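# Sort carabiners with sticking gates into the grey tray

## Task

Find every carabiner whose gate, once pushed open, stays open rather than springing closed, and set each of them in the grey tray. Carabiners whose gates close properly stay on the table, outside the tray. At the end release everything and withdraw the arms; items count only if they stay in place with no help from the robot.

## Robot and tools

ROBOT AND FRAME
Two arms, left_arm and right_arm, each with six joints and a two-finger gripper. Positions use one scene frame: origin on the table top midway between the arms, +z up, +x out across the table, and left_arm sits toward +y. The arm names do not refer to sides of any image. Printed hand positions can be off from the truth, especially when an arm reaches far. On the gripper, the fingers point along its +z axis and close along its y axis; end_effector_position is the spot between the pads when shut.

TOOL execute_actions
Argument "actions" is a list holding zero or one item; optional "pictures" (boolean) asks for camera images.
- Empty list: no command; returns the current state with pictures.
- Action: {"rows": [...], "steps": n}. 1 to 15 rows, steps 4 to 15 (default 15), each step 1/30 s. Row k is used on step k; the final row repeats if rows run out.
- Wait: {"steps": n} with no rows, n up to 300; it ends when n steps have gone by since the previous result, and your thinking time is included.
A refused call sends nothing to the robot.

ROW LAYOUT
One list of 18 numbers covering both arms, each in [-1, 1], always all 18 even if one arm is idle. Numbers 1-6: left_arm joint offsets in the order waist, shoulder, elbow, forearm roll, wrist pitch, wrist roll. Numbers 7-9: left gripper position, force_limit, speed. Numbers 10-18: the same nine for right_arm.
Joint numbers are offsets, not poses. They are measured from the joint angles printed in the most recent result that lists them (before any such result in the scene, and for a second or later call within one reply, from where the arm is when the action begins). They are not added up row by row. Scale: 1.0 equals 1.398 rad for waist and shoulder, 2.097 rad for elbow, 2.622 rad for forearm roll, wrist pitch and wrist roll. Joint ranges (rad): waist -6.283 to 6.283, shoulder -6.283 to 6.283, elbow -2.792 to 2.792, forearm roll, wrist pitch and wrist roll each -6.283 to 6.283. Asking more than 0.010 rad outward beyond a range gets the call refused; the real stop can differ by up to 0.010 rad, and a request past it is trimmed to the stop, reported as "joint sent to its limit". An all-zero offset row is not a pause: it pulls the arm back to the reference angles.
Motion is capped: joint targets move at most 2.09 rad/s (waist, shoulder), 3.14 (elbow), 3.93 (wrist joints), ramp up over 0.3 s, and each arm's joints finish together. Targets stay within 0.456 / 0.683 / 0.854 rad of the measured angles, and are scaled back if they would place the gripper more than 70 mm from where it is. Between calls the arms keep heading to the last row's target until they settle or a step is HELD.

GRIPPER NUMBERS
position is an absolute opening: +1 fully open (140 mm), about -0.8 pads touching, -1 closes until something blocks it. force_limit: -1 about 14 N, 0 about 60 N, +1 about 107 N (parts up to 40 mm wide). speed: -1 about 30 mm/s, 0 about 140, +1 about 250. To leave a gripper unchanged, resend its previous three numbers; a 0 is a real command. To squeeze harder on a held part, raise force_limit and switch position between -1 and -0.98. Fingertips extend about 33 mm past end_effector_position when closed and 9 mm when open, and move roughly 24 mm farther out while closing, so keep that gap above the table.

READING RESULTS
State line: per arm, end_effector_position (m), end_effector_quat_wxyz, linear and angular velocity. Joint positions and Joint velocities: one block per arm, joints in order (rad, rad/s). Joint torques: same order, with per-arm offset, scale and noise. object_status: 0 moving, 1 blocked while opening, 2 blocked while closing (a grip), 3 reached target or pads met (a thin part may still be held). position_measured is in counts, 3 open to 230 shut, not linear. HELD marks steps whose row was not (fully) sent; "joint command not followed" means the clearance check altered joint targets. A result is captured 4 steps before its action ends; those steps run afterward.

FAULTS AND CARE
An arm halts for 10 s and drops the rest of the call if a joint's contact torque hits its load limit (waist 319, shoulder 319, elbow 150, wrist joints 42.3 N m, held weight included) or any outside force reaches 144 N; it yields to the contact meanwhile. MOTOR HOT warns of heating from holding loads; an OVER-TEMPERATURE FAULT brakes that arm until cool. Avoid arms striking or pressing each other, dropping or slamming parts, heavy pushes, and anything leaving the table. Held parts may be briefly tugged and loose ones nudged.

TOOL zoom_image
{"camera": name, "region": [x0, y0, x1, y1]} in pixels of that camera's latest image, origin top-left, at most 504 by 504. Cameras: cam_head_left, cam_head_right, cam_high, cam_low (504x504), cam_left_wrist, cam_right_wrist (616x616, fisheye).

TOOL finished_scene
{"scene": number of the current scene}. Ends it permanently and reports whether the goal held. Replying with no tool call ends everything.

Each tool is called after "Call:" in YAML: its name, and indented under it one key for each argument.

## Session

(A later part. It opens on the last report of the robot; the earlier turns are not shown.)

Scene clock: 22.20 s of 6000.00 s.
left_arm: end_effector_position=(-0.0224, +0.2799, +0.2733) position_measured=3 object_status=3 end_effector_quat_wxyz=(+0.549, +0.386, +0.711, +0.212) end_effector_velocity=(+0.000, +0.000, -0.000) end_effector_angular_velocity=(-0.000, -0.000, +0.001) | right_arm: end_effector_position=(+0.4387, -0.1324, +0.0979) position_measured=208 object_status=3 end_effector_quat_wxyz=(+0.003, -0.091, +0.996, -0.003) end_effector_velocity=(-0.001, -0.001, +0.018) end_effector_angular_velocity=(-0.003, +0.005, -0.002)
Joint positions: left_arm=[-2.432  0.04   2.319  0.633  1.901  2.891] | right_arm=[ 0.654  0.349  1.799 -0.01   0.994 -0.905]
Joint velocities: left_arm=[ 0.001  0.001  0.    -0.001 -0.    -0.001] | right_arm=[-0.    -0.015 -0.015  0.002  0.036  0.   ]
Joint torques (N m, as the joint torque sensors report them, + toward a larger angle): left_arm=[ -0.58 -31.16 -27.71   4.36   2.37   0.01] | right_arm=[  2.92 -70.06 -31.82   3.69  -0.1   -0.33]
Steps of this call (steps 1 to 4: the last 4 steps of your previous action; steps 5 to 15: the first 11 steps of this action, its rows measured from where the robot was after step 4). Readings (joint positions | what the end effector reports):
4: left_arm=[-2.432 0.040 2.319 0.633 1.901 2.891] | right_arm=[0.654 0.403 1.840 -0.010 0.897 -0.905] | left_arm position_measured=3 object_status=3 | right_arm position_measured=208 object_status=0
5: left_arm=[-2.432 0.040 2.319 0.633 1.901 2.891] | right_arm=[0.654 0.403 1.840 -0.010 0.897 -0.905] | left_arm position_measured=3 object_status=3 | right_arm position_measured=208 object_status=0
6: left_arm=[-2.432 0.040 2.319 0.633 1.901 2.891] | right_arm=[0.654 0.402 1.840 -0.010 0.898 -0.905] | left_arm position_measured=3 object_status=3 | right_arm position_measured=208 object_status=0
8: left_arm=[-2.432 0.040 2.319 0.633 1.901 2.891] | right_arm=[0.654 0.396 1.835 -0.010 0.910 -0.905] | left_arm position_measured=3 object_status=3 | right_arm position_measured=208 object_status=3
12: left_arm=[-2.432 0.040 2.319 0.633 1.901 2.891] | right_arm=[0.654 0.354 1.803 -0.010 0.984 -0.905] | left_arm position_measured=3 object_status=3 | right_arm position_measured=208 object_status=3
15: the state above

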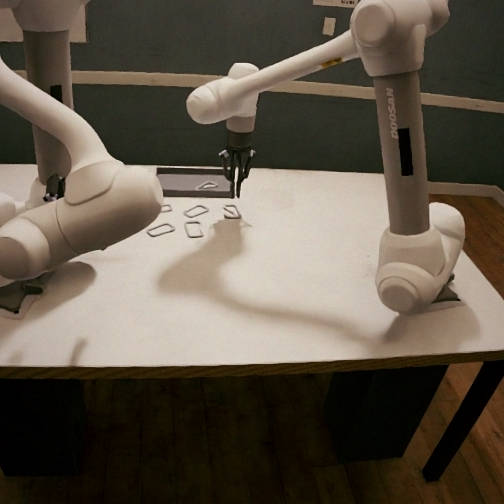

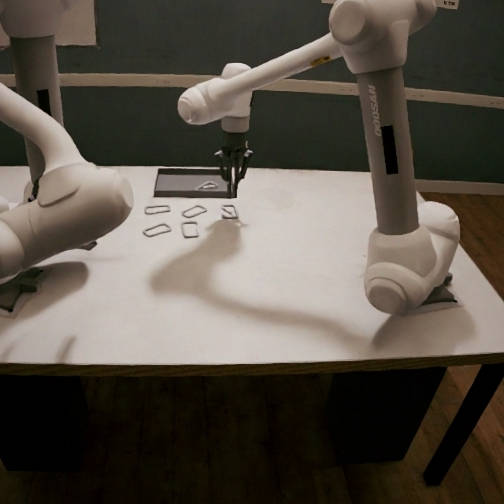

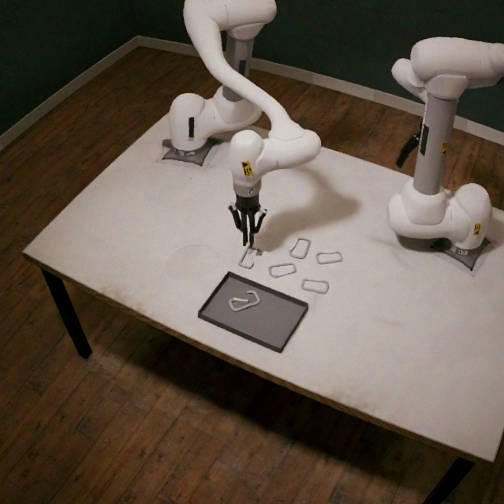

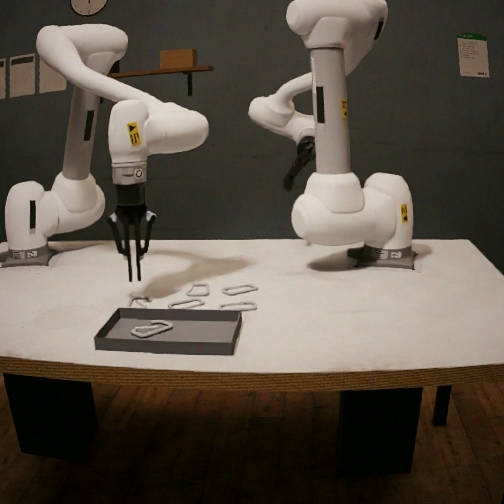

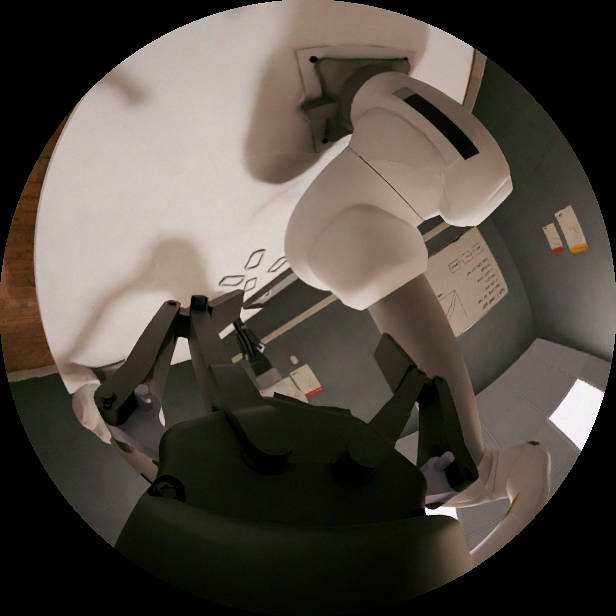

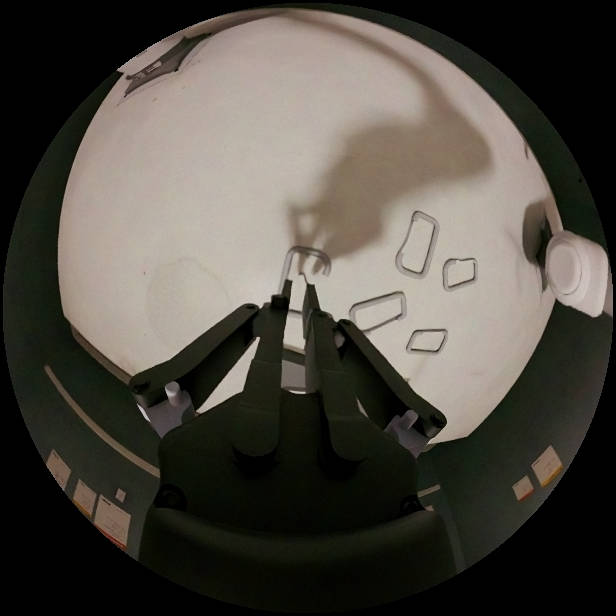

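Call:
execute_actions:
  actions:
    - {"rows":[[0,0,0,0,0,0,1,0,0,0,0.02,0.010,0,-0.019,0,0.1,-0.2,0]],"steps":15}
  pictures: true

Call:
zoom_image:
  camera: "cam_right_wrist"
  region: [220, 210, 400, 390]

Scene clock: 22.77 s of 6000.00 s.
left_arm: end_effector_position=(-0.0224, +0.2799, +0.2733) position_measured=3 object_status=3 end_effector_quat_wxyz=(+0.549, +0.386, +0.711, +0.212) end_effector_velocity=(-0.000, +0.000, -0.000) end_effector_angular_velocity=(-0.001, -0.000, +0.001) | right_arm: end_effector_position=(+0.4393, -0.1315, +0.0696) position_measured=137 object_status=0 end_effector_quat_wxyz=(+0.003, -0.091, +0.996, -0.003) end_effector_velocity=(+0.000, +0.000, -0.004) end_effector_angular_velocity=(+0.000, -0.001, +0.001)
Joint positions: left_arm=[-2.432  0.04   2.319  0.633  1.901  2.891] | right_arm=[ 0.654  0.376  1.819 -0.01   0.945 -0.905]
Joint velocities: left_arm=[-0.001  0.001 -0.    -0.001  0.    -0.002] | right_arm=[ 0.     0.004  0.003 -0.    -0.007 -0.001]
Joint torques (N m, as the joint torque sensors report them, + toward a larger angle): left_arm=[  0.22 -31.4  -27.65   4.32   2.22   0.1 ] | right_arm=[  2.95 -74.4  -32.22   3.65  -0.23  -0.47]
Steps of this call (steps 1 to 4: the last 4 steps of your previous action; steps 5 to 6: the robot went on to your last target; steps 7 to 17: the first 11 steps of this action). Readings (joint positions | what the end effector reports):
7: left_arm=[-2.432 0.040 2.319 0.633 1.901 2.891] | right_arm=[0.654 0.348 1.797 -0.010 0.996 -0.905] | left_arm position_measured=3 object_status=3 | right_arm position_measured=208 object_status=0
8: left_arm=[-2.432 0.040 2.319 0.633 1.901 2.891] | right_arm=[0.654 0.350 1.799 -0.010 0.991 -0.905] | left_arm position_measured=3 object_status=3 | right_arm position_measured=205 object_status=0
10: left_arm=[-2.432 0.040 2.319 0.633 1.901 2.891] | right_arm=[0.654 0.366 1.812 -0.010 0.963 -0.905] | left_arm position_measured=3 object_status=3 | right_arm position_measured=190 object_status=0
14: left_arm=[-2.432 0.040 2.319 0.633 1.901 2.891] | right_arm=[0.654 0.375 1.819 -0.010 0.946 -0.905] | left_arm position_measured=3 object_status=3 | right_arm position_measured=159 object_status=0
17: the state above

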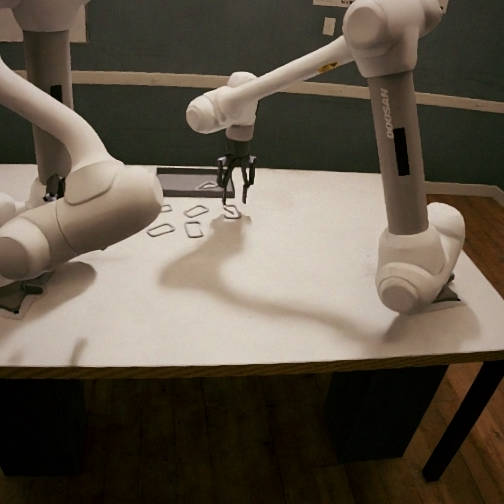

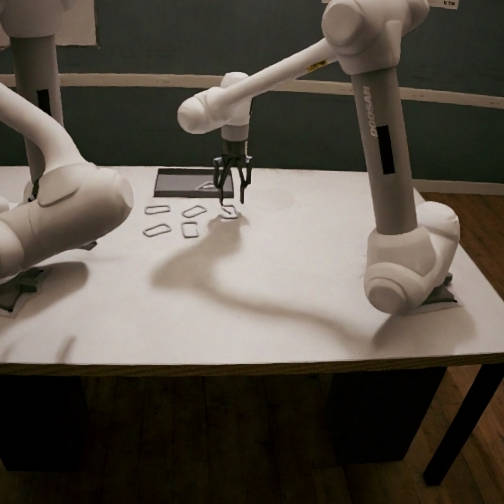

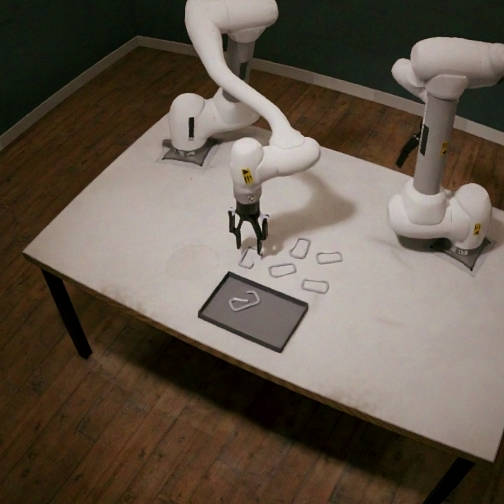

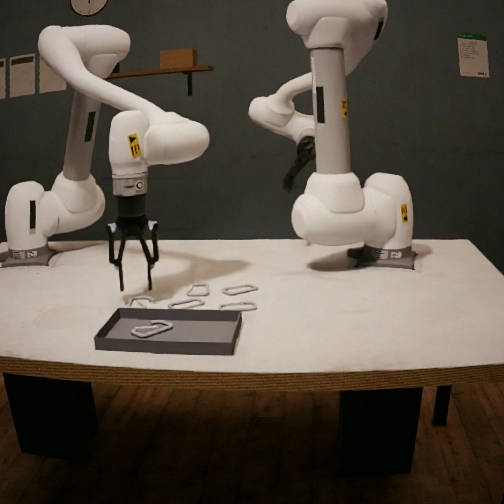

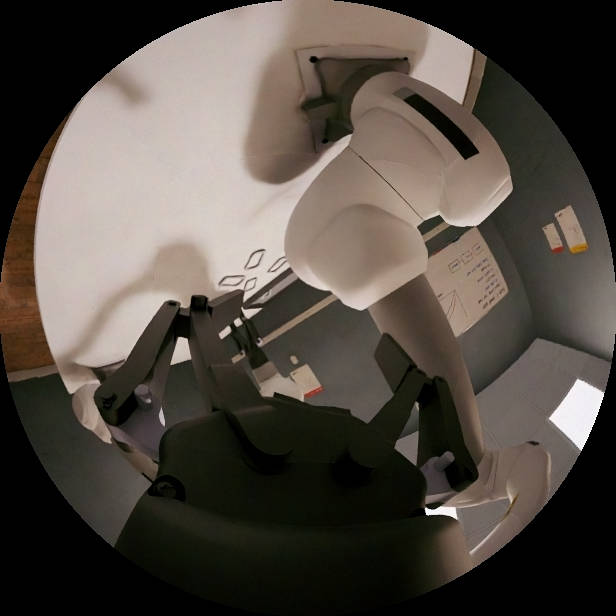

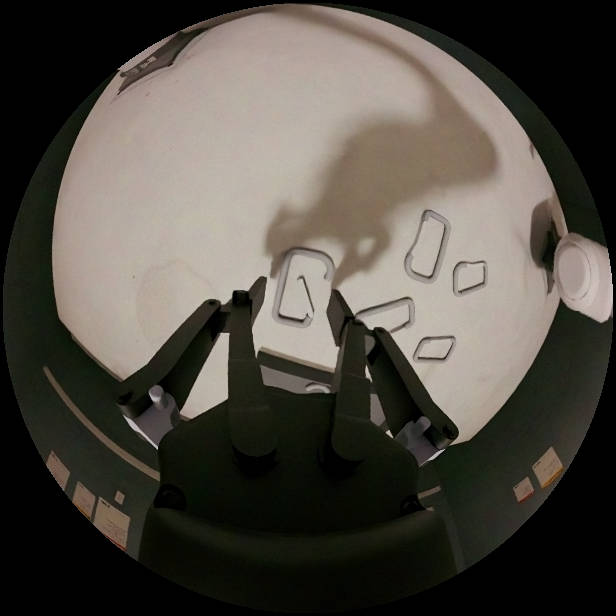

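Region (220, 210, 400, 390) of cam_right_wrist's 616x616 image, scaled by 2.800, with more detail than that image has.

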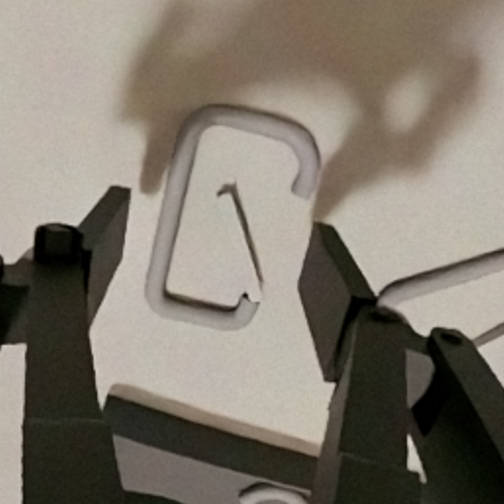

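Call:
execute_actions:
  actions:
    - {"rows":[[0,0,0,0,0,0,1,0,0,0,0.0211,0.011,0,-0.0198,0,0.1,-0.2,0]],"steps":12}

Call:
execute_actions:
  actions:
    - {"rows":[[0,0,0,0,0,0,1,0,0,0,0,0,0,0,0,-0.62,-0.2,0]],"steps":15}

Call:
execute_actions:
  actions:
    - {"steps":6}

Scene clock: 23.17 s of 6000.00 s.
left_arm: end_effector_position=(-0.0224, +0.2799, +0.2733) position_measured=3 object_status=3 end_effector_quat_wxyz=(+0.549, +0.386, +0.711, +0.212) end_effector_velocity=(+0.000, +0.000, -0.000) end_effector_angular_velocity=(+0.002, -0.000, +0.001) | right_arm: end_effector_position=(+0.4386, -0.1323, +0.0405) position_measured=117 object_status=3 end_effector_quat_wxyz=(+0.003, -0.091, +0.996, -0.003) end_effector_velocity=(-0.000, +0.000, -0.017) end_effector_angular_velocity=(+0.002, -0.001, -0.000)
Joint positions: left_arm=[-2.432  0.04   2.319  0.633  1.901  2.891] | right_arm=[ 0.654  0.405  1.841 -0.01   0.895 -0.905]
Joint velocities: left_arm=[ 0.001  0.    -0.    -0.    -0.     0.002] | right_arm=[ 0.     0.017  0.013  0.001 -0.031 -0.   ]
Joint torques (N m, as the joint torque sensors report them, + toward a larger angle): left_arm=[ -1.39 -31.17 -27.85   4.23   2.25  -0.04] | right_arm=[  2.45 -77.31 -32.76   3.4   -0.47  -0.32]
Steps of this call (steps 1 to 4: the last 4 steps of your previous action; steps 5 to 12: the first 8 steps of this action). Readings (joint positions | what the end effector reports):
5: left_arm=[-2.432 0.040 2.319 0.633 1.901 2.891] | right_arm=[0.654 0.377 1.820 -0.010 0.944 -0.905] | left_arm position_measured=3 object_status=3 | right_arm position_measured=117 object_status=0
6: left_arm=[-2.432 0.040 2.319 0.633 1.901 2.891] | right_arm=[0.654 0.380 1.822 -0.010 0.938 -0.905] | left_arm position_measured=3 object_status=3 | right_arm position_measured=117 object_status=0
8: left_arm=[-2.432 0.040 2.319 0.633 1.901 2.891] | right_arm=[0.654 0.396 1.835 -0.010 0.911 -0.905] | left_arm position_measured=3 object_status=3 | right_arm position_measured=117 object_status=3
12: the state above

Scene clock: 23.67 s of 6000.00 s.
left_arm: end_effector_position=(-0.0224, +0.2799, +0.2733) position_measured=3 object_status=3 end_effector_quat_wxyz=(+0.549, +0.386, +0.711, +0.212) end_effector_velocity=(+0.000, +0.000, -0.000) end_effector_angular_velocity=(+0.000, -0.000, +0.002) | right_arm: end_effector_position=(+0.4386, -0.1322, +0.0395) position_measured=182 object_status=0 end_effector_quat_wxyz=(+0.003, -0.091, +0.996, -0.003) end_effector_velocity=(+0.000, -0.000, -0.001) end_effector_angular_velocity=(-0.001, +0.001, -0.000)
Joint positions: left_arm=[-2.432  0.04   2.319  0.633  1.901  2.891] | right_arm=[ 0.654  0.406  1.842 -0.01   0.893 -0.905]
Joint velocities: left_arm=[ 0.001  0.001 -0.    -0.001 -0.    -0.   ] | right_arm=[-0.     0.002 -0.    -0.001 -0.     0.   ]
Joint torques (N m, as the joint torque sensors report them, + toward a larger angle): left_arm=[ -0.17 -31.18 -28.03   4.44   2.21   0.02] | right_arm=[  5.07 -46.44 -14.56   4.95  -1.08  -0.33]
Steps of this call (steps 1 to 4: the last 4 steps of your previous action; steps 5 to 15: the first 11 steps of this action, its rows measured from where the robot was after step 4). Readings (joint positions | what the end effector reports):
4: left_arm=[-2.432 0.040 2.319 0.633 1.901 2.891] | right_arm=[0.654 0.406 1.842 -0.010 0.893 -0.905] | left_arm position_measured=3 object_status=3 | right_arm position_measured=117 object_status=3
5: left_arm=[-2.432 0.040 2.319 0.633 1.901 2.891] | right_arm=[0.654 0.406 1.842 -0.010 0.893 -0.905] | left_arm position_measured=3 object_status=3 | right_arm position_measured=117 object_status=0
6: left_arm=[-2.432 0.040 2.319 0.633 1.901 2.891] | right_arm=[0.654 0.406 1.842 -0.010 0.893 -0.905] | left_arm position_measured=3 object_status=3 | right_arm position_measured=119 object_status=0
8: left_arm=[-2.432 0.040 2.319 0.633 1.901 2.891] | right_arm=[0.654 0.406 1.842 -0.010 0.893 -0.905] | left_arm position_measured=3 object_status=3 | right_arm position_measured=134 object_status=0
12: left_arm=[-2.432 0.040 2.319 0.633 1.901 2.891] | right_arm=[0.654 0.406 1.842 -0.010 0.893 -0.905] | left_arm position_measured=3 object_status=3 | right_arm position_measured=165 object_status=0
15: the state above

Scene clock: 23.87 s of 6000.00 s.
left_arm: end_effector_position=(-0.0224, +0.2799, +0.2733) position_measured=3 object_status=3 end_effector_quat_wxyz=(+0.549, +0.386, +0.711, +0.212) end_effector_velocity=(-0.000, -0.000, -0.000) end_effector_angular_velocity=(-0.001, -0.001, -0.001) | right_arm: end_effector_position=(+0.4386, -0.1323, +0.0395) position_measured=182 object_status=2 end_effector_quat_wxyz=(+0.003, -0.091, +0.996, -0.003) end_effector_velocity=(-0.001, -0.000, -0.002) end_effector_angular_velocity=(-0.002, +0.002, +0.000)
Joint positions: left_arm=[-2.432  0.04   2.319  0.633  1.901  2.891] | right_arm=[ 0.654  0.406  1.842 -0.01   0.893 -0.905]
Joint velocities: left_arm=[-0.001  0.001 -0.     0.001  0.    -0.001] | right_arm=[0.001 0.002 0.    0.    0.001 0.   ]
Joint torques (N m, as the joint torque sensors report them, + toward a larger angle): left_arm=[ -0.21 -30.84 -27.8    4.21   2.28   0.08] | right_arm=[  4.35 -46.24 -13.69   4.84  -0.94  -0.06]
Kept back: nothing.
Steps of this call (steps 1 to 4: the last 4 steps of your previous action; steps 5 to 6: the robot went on to your last target). Readings (joint positions | what the end effector reports):
1: left_arm=[-2.432 0.040 2.319 0.633 1.901 2.891] | right_arm=[0.654 0.406 1.842 -0.010 0.893 -0.905] | left_arm position_measured=3 object_status=3 | right_arm position_measured=182 object_status=0
2: left_arm=[-2.432 0.040 2.319 0.633 1.901 2.891] | right_arm=[0.654 0.406 1.842 -0.010 0.893 -0.905] | left_arm position_measured=3 object_status=3 | right_arm position_measured=182 object_status=0
4: left_arm=[-2.432 0.040 2.319 0.633 1.901 2.891] | right_arm=[0.654 0.406 1.842 -0.010 0.893 -0.905] | left_arm position_measured=3 object_status=3 | right_arm position_measured=182 object_status=0
6: the state above

Call:
execute_actions:
  actions:
    - {"rows":[[0,0,0,0,0,0,1,0,0,0,-0.0005,-0.0002,0,0.0004,0,-0.65,-0.2,0],[0,0,0,0,0,0,1,0,0,0,-0.001,-0.0005,0,0.0009,0,-0.65,-0.2,0],[0,0,0,0,0,0,1,0,0,0,-0.001,-0.0005,0,0.0009,0,-0.65,-0.2,0],[0,0,0,0,0,0,1,0,0,0,-0.0015,-0.0007,0,0.0013,0,-0.67,-0.2,0],[0,0,0,0,0,0,1,0,0,0,-0.0015,-0.0007,0,0.0013,0,-0.67,-0.2,0],[0,0,0,0,0,0,1,0,0,0,-0.0015,-0.0007,0,0.0013,0,-0.67,-0.2,0],[0,0,0,0,0,0,1,0,0,0,-0.0015,-0.0007,0,0.0013,0,-0.67,-0.2,0],[0,0,0,0,0,0,1,0,0,0,-0.04,-0.0205,0,0.039,0,-0.67,-0.2,0]],"steps":15}

Call:
execute_actions:
  actions:
    - {"steps":10}
  pictures: true

Scene clock: 24.43 s of 6000.00 s.
left_arm: end_effector_position=(-0.0224, +0.2799, +0.2733) position_measured=3 object_status=3 end_effector_quat_wxyz=(+0.549, +0.386, +0.711, +0.212) end_effector_velocity=(+0.000, -0.000, -0.000) end_effector_angular_velocity=(+0.002, -0.001, -0.000) | right_arm: end_effector_position=(+0.4388, -0.1323, +0.0702) position_measured=213 object_status=0 end_effector_quat_wxyz=(+0.002, -0.091, +0.996, -0.004) end_effector_velocity=(+0.016, +0.015, +0.427) end_effector_angular_velocity=(+0.036, -0.038, -0.005)
Joint positions: left_arm=[-2.432  0.04   2.319  0.633  1.901  2.891] | right_arm=[ 0.654  0.376  1.819 -0.01   0.948 -0.905]
Joint velocities: left_arm=[ 0.001  0.001 -0.     0.    -0.     0.002] | right_arm=[-0.    -0.41  -0.327 -0.001  0.684 -0.001]
Joint torques (N m, as the joint torque sensors report them, + toward a larger angle): left_arm=[ -0.16 -31.13 -27.64   4.39   2.3    0.02] | right_arm=[  3.59 -72.87 -29.05   3.06   0.23  -0.56]
Steps of this call (steps 1 to 6: the robot went on to your last target; steps 7 to 17: the first 11 steps of this action). Readings (joint positions | what the end effector reports):
7: left_arm=[-2.432 0.040 2.319 0.633 1.901 2.891] | right_arm=[0.654 0.406 1.842 -0.010 0.893 -0.905] | left_arm position_measured=3 object_status=3 | right_arm position_measured=182 object_status=0
8: left_arm=[-2.432 0.040 2.319 0.633 1.901 2.891] | right_arm=[0.654 0.405 1.842 -0.010 0.893 -0.905] | left_arm position_measured=3 object_status=3 | right_arm position_measured=182 object_status=0
10: left_arm=[-2.432 0.040 2.319 0.633 1.901 2.891] | right_arm=[0.654 0.405 1.842 -0.010 0.894 -0.905] | left_arm position_measured=3 object_status=3 | right_arm position_measured=182 object_status=0
14: left_arm=[-2.432 0.040 2.319 0.633 1.901 2.891] | right_arm=[0.654 0.404 1.841 -0.010 0.897 -0.905] | left_arm position_measured=3 object_status=3 | right_arm position_measured=206 object_status=0
17: the state above

Scene clock: 24.77 s of 6000.00 s.
left_arm: end_effector_position=(-0.0224, +0.2799, +0.2733) position_measured=3 object_status=3 end_effector_quat_wxyz=(+0.549, +0.386, +0.711, +0.212) end_effector_velocity=(-0.000, +0.000, -0.000) end_effector_angular_velocity=(+0.000, -0.000, -0.001) | right_arm: end_effector_position=(+0.4381, -0.1331, +0.0968) position_measured=213 object_status=3 end_effector_quat_wxyz=(+0.002, -0.091, +0.996, -0.004) end_effector_velocity=(-0.000, +0.000, +0.002) end_effector_angular_velocity=(+0.001, +0.001, -0.002)
Joint positions: left_arm=[-2.432  0.04   2.319  0.633  1.901  2.891] | right_arm=[ 0.654  0.35   1.799 -0.01   0.995 -0.905]
Joint velocities: left_arm=[-0.001  0.001  0.    -0.     0.    -0.   ] | right_arm=[ 0.    -0.002 -0.001  0.001  0.003  0.001]
Joint torques (N m, as the joint torque sensors report them, + toward a larger angle): left_arm=[ -0.6  -30.54 -27.65   4.35   2.22   0.  ] | right_arm=[  2.53 -71.48 -33.88   3.5   -0.11  -0.38]
Kept back: nothing.
Steps of this call (steps 1 to 4: the last 4 steps of your previous action; steps 5 to 10: the robot went on to your last target). Readings (joint positions | what the end effector reports):
1: left_arm=[-2.432 0.040 2.319 0.633 1.901 2.891] | right_arm=[0.654 0.364 1.810 -0.010 0.968 -0.905] | left_arm position_measured=3 object_status=3 | right_arm position_measured=213 object_status=0
2: left_arm=[-2.432 0.040 2.319 0.633 1.901 2.891] | right_arm=[0.654 0.357 1.805 -0.010 0.981 -0.905] | left_arm position_measured=3 object_status=3 | right_arm position_measured=213 object_status=0
4: left_arm=[-2.432 0.040 2.319 0.633 1.901 2.891] | right_arm=[0.654 0.352 1.801 -0.010 0.991 -0.905] | left_arm position_measured=3 object_status=3 | right_arm position_measured=213 object_status=3
8: left_arm=[-2.432 0.040 2.319 0.633 1.901 2.891] | right_arm=[0.654 0.350 1.799 -0.010 0.995 -0.905] | left_arm position_measured=3 object_status=3 | right_arm position_measured=213 object_status=3
10: the state above

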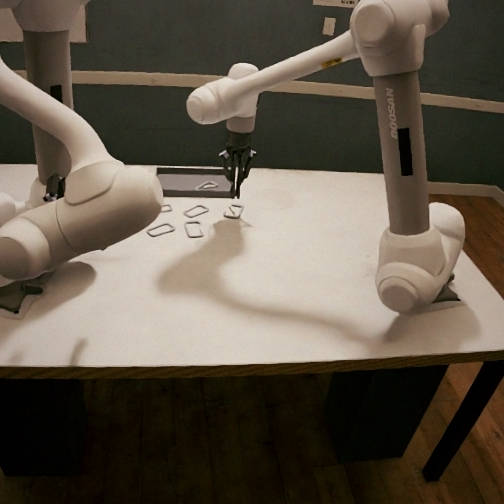

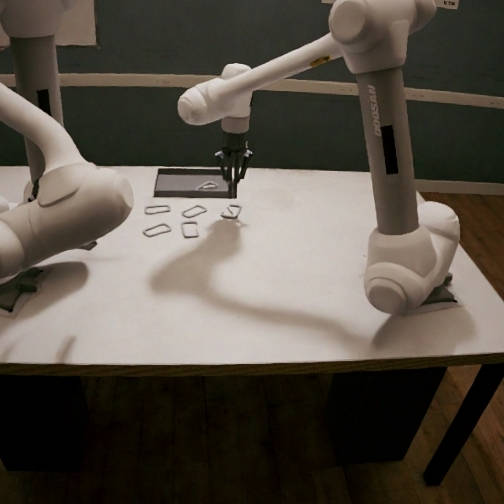

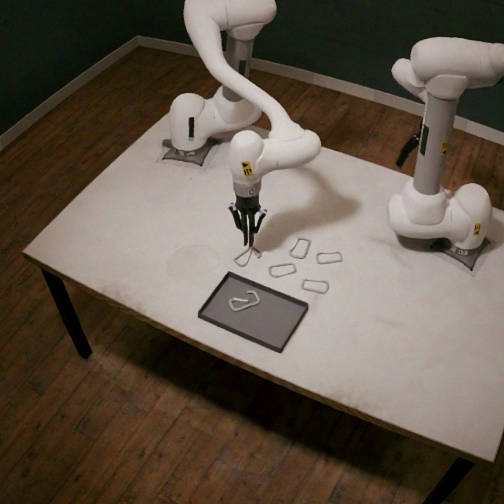

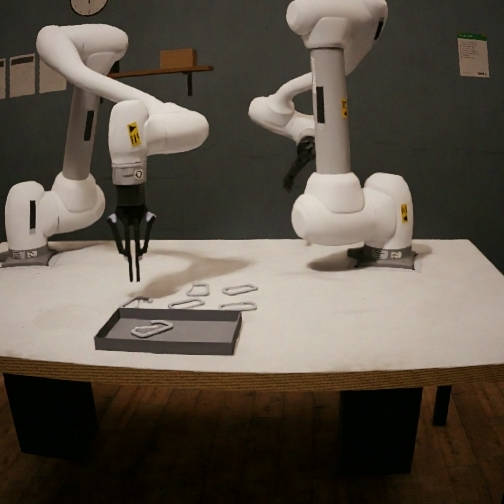

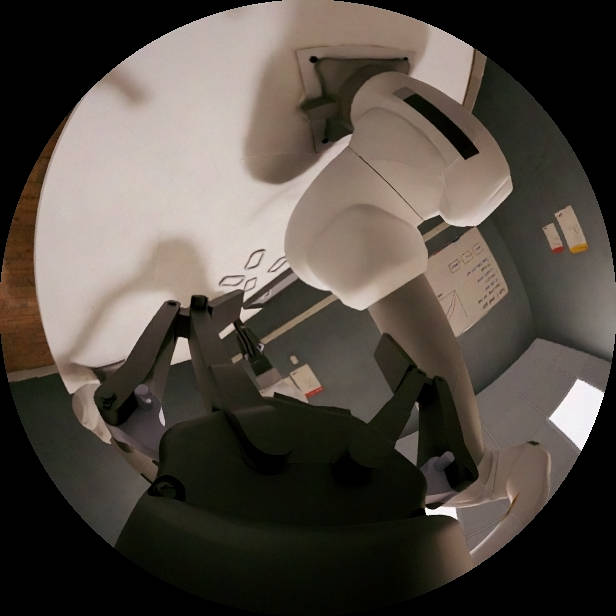

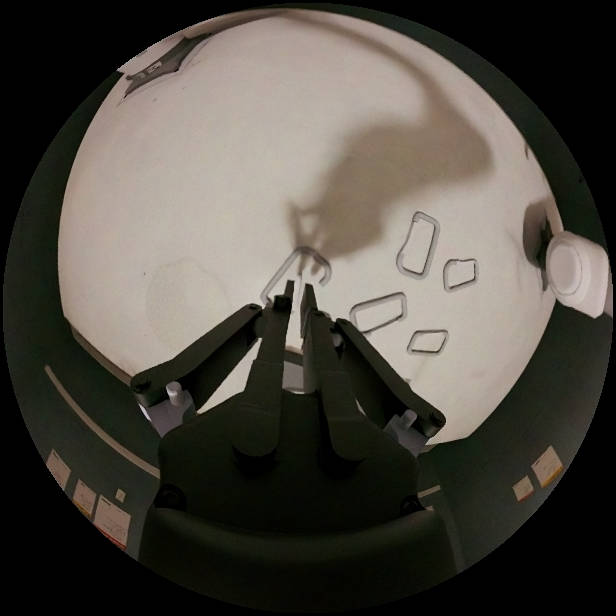

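Call:
execute_actions:
  actions:
    - {"rows":[[0,0,0,0,0,0,1,0,0,0,0.02,0.010,0,-0.019,0,0.1,-0.2,0]],"steps":15}
  pictures: true

Call:
zoom_image:
  camera: "cam_right_wrist"
  region: [220, 210, 400, 390]

Scene clock: 25.57 s of 6000.00 s.
left_arm: end_effector_position=(-0.0224, +0.2799, +0.2733) position_measured=3 object_status=3 end_effector_quat_wxyz=(+0.549, +0.386, +0.711, +0.212) end_effector_velocity=(-0.001, +0.000, -0.000) end_effector_angular_velocity=(-0.000, -0.000, -0.001) | right_arm: end_effector_position=(+0.4387, -0.1323, +0.0685) position_measured=143 object_status=0 end_effector_quat_wxyz=(+0.002, -0.091, +0.996, -0.004) end_effector_velocity=(+0.000, +0.000, -0.004) end_effector_angular_velocity=(-0.000, -0.000, -0.000)
Joint positions: left_arm=[-2.432  0.04   2.319  0.633  1.901  2.891] | right_arm=[ 0.654  0.378  1.82  -0.01   0.946 -0.905]
Joint velocities: left_arm=[-0.002  0.001 -0.    -0.001 -0.    -0.001] | right_arm=[-0.     0.005  0.002 -0.    -0.007  0.   ]
Joint torques (N m, as the joint torque sensors report them, + toward a larger angle): left_arm=[ -0.14 -30.83 -27.54   4.36   2.23   0.09] | right_arm=[  2.32 -74.03 -31.33   3.69  -0.5   -0.41]
Steps of this call (steps 1 to 13: the robot went on to your last target; steps 14 to 24: the first 11 steps of this action). Readings (joint positions | what the end effector reports):
14: left_arm=[-2.432 0.040 2.319 0.633 1.901 2.891] | right_arm=[0.654 0.350 1.799 -0.010 0.995 -0.905] | left_arm position_measured=3 object_status=3 | right_arm position_measured=213 object_status=0
15: left_arm=[-2.432 0.040 2.319 0.633 1.901 2.891] | right_arm=[0.654 0.352 1.801 -0.010 0.990 -0.905] | left_arm position_measured=3 object_status=3 | right_arm position_measured=211 object_status=0
17: left_arm=[-2.432 0.040 2.319 0.633 1.901 2.891] | right_arm=[0.654 0.368 1.813 -0.010 0.963 -0.905] | left_arm position_measured=3 object_status=3 | right_arm position_measured=196 object_status=0
21: left_arm=[-2.432 0.040 2.319 0.633 1.901 2.891] | right_arm=[0.654 0.377 1.819 -0.010 0.947 -0.905] | left_arm position_measured=3 object_status=3 | right_arm position_measured=165 object_status=0
24: the state above

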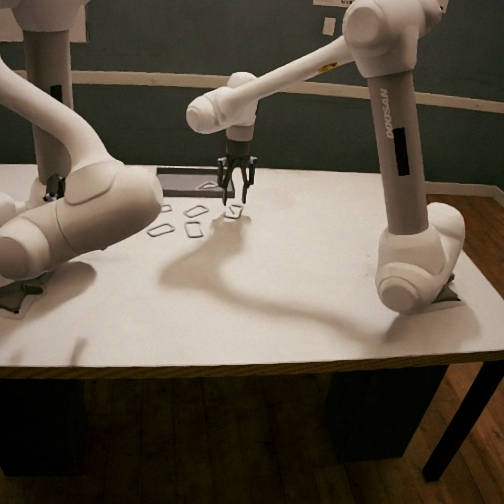

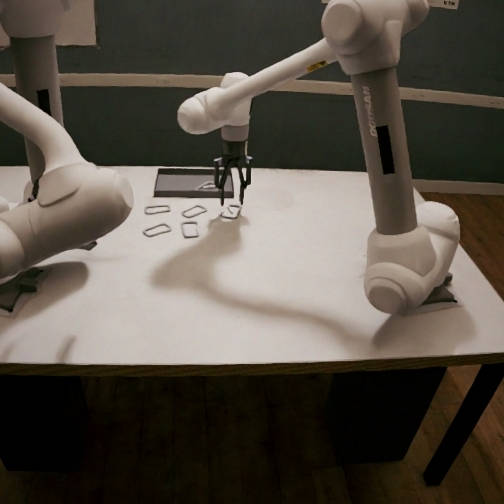

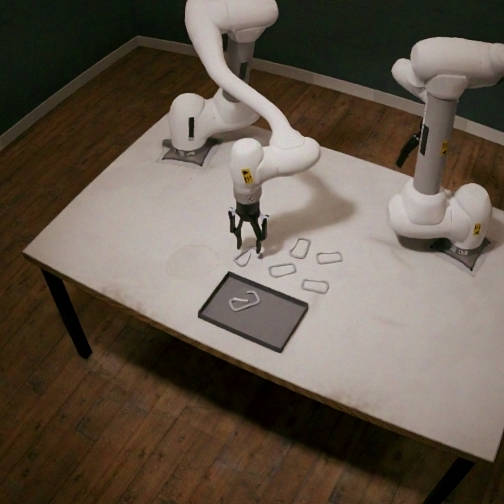

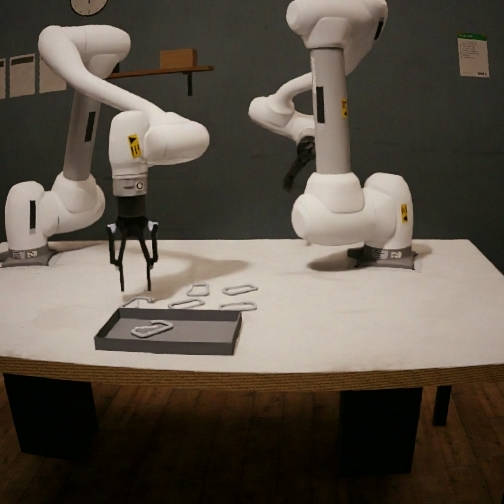

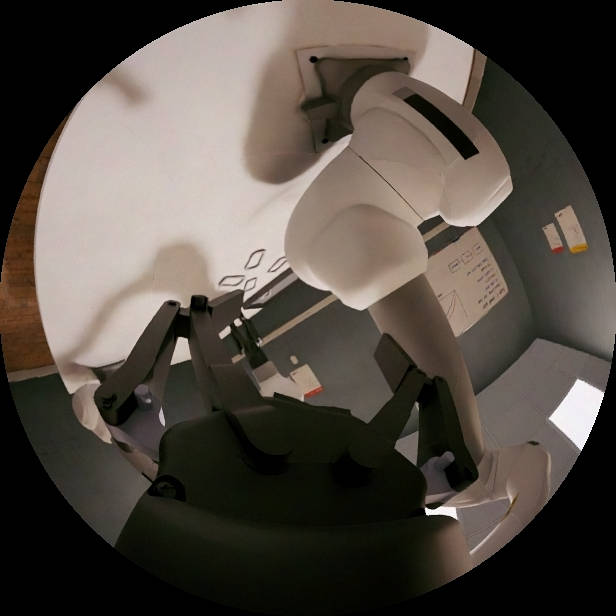

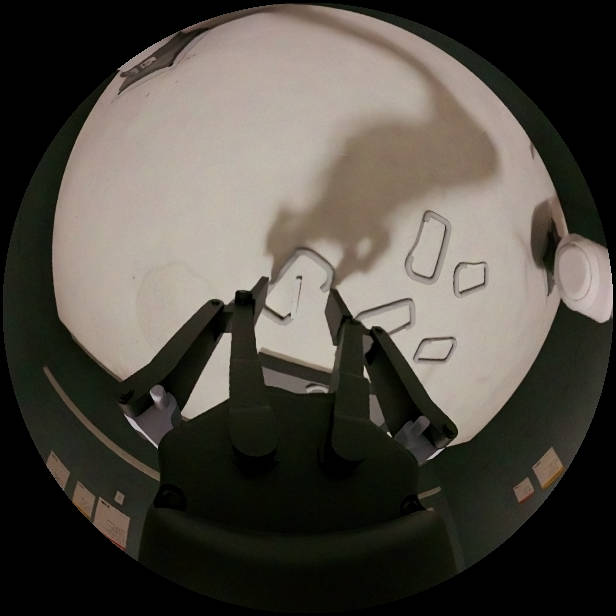

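Region (220, 210, 400, 390) of cam_right_wrist's 616x616 image, scaled by 2.800, with more detail than that image has.

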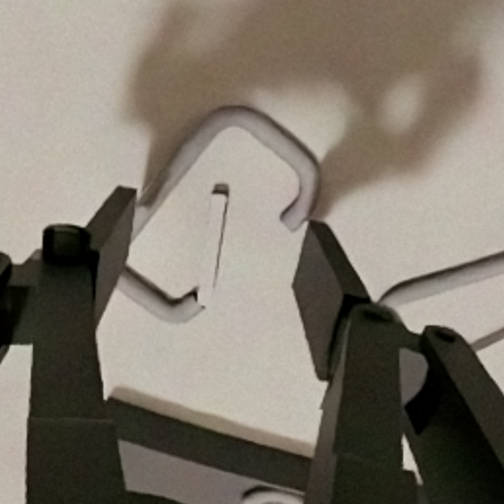

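Call:
execute_actions:
  actions:
    - {"rows":[[0,0,0,0,0,0,1,0,0,-0.0088,0.008,0,0,-0.004,0.182,0.1,-0.2,0]],"steps":15}
  pictures: true

Call:
zoom_image:
  camera: "cam_right_wrist"
  region: [220, 210, 400, 390]

Scene clock: 26.53 s of 6000.00 s.
left_arm: end_effector_position=(-0.0224, +0.2799, +0.2733) position_measured=3 object_status=3 end_effector_quat_wxyz=(+0.549, +0.386, +0.711, +0.212) end_effector_velocity=(+0.000, -0.000, -0.000) end_effector_angular_velocity=(-0.002, -0.000, +0.000) | right_arm: end_effector_position=(+0.4464, -0.1356, +0.0611) position_measured=117 object_status=3 end_effector_quat_wxyz=(+0.003, +0.139, +0.990, -0.003) end_effector_velocity=(+0.013, -0.004, -0.010) end_effector_angular_velocity=(+0.004, -0.006, -0.729)
Joint positions: left_arm=[-2.432  0.04   2.319  0.633  1.901  2.891] | right_arm=[ 0.642  0.388  1.82  -0.01   0.936 -0.454]
Joint velocities: left_arm=[ 0.     0.001  0.     0.001 -0.    -0.002] | right_arm=[-0.018  0.017 -0.003 -0.    -0.015  0.711]
Joint torques (N m, as the joint torque sensors report them, + toward a larger angle): left_arm=[ -0.3  -31.62 -27.67   4.39   2.23   0.05] | right_arm=[  6.29 -76.27 -31.68   3.61   0.09  -0.23]
Steps of this call (steps 1 to 4: the last 4 steps of your previous action; steps 5 to 15: the robot went on to your last target; steps 16 to 18: nothing new was sent; steps 19 to 29: the first 11 steps of this action). Readings (joint positions | what the end effector reports):
19: left_arm=[-2.432 0.040 2.319 0.633 1.901 2.891] | right_arm=[0.654 0.378 1.820 -0.010 0.945 -0.905] | left_arm position_measured=3 object_status=3 | right_arm position_measured=117 object_status=3
20: left_arm=[-2.432 0.040 2.319 0.633 1.901 2.891] | right_arm=[0.654 0.378 1.820 -0.010 0.945 -0.898] | left_arm position_measured=3 object_status=3 | right_arm position_measured=117 object_status=3
22: left_arm=[-2.432 0.040 2.319 0.633 1.901 2.891] | right_arm=[0.652 0.379 1.820 -0.010 0.944 -0.842] | left_arm position_measured=3 object_status=3 | right_arm position_measured=117 object_status=3
26: left_arm=[-2.432 0.040 2.319 0.633 1.901 2.891] | right_arm=[0.646 0.385 1.820 -0.010 0.939 -0.585] | left_arm position_measured=3 object_status=3 | right_arm position_measured=117 object_status=3
29: the state above

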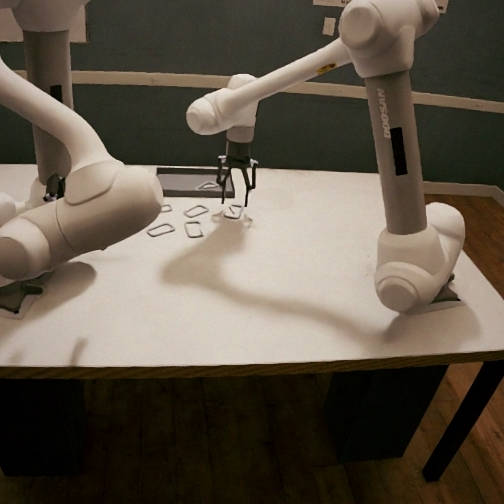

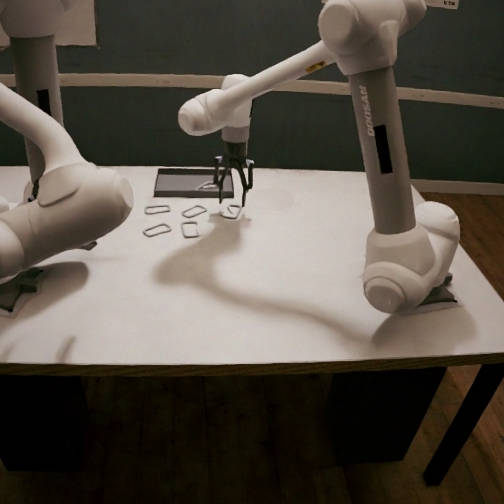

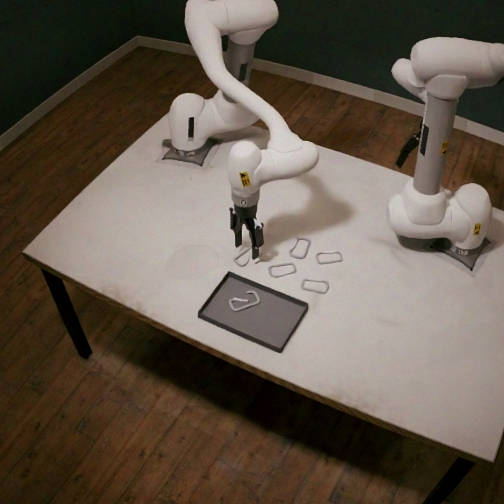

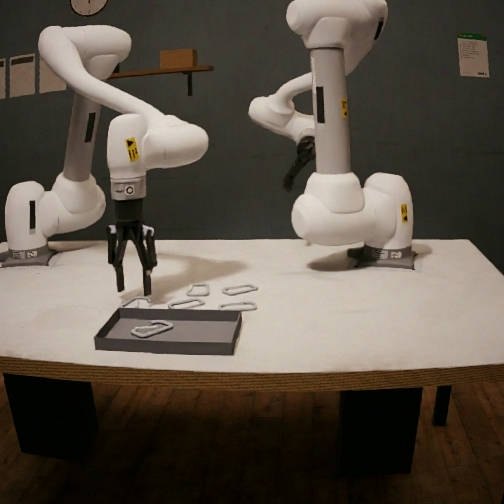

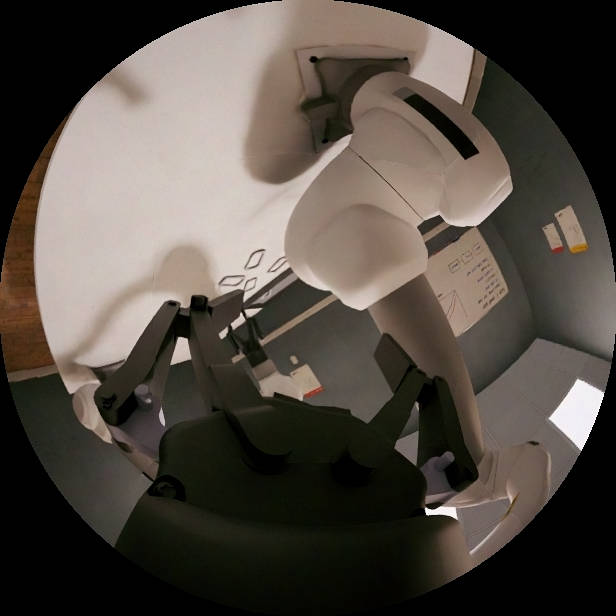

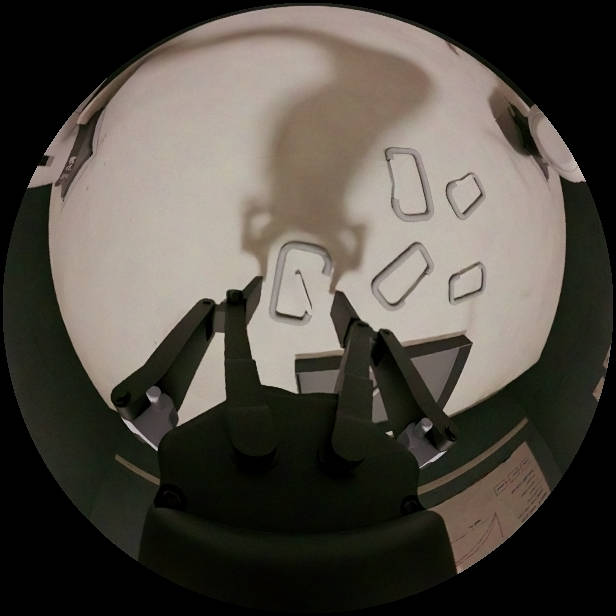

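Region (220, 210, 400, 390) of cam_right_wrist's 616x616 image, scaled by 2.800, with more detail than that image has.

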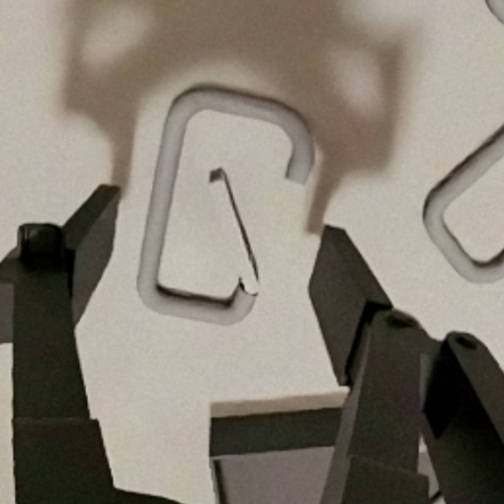

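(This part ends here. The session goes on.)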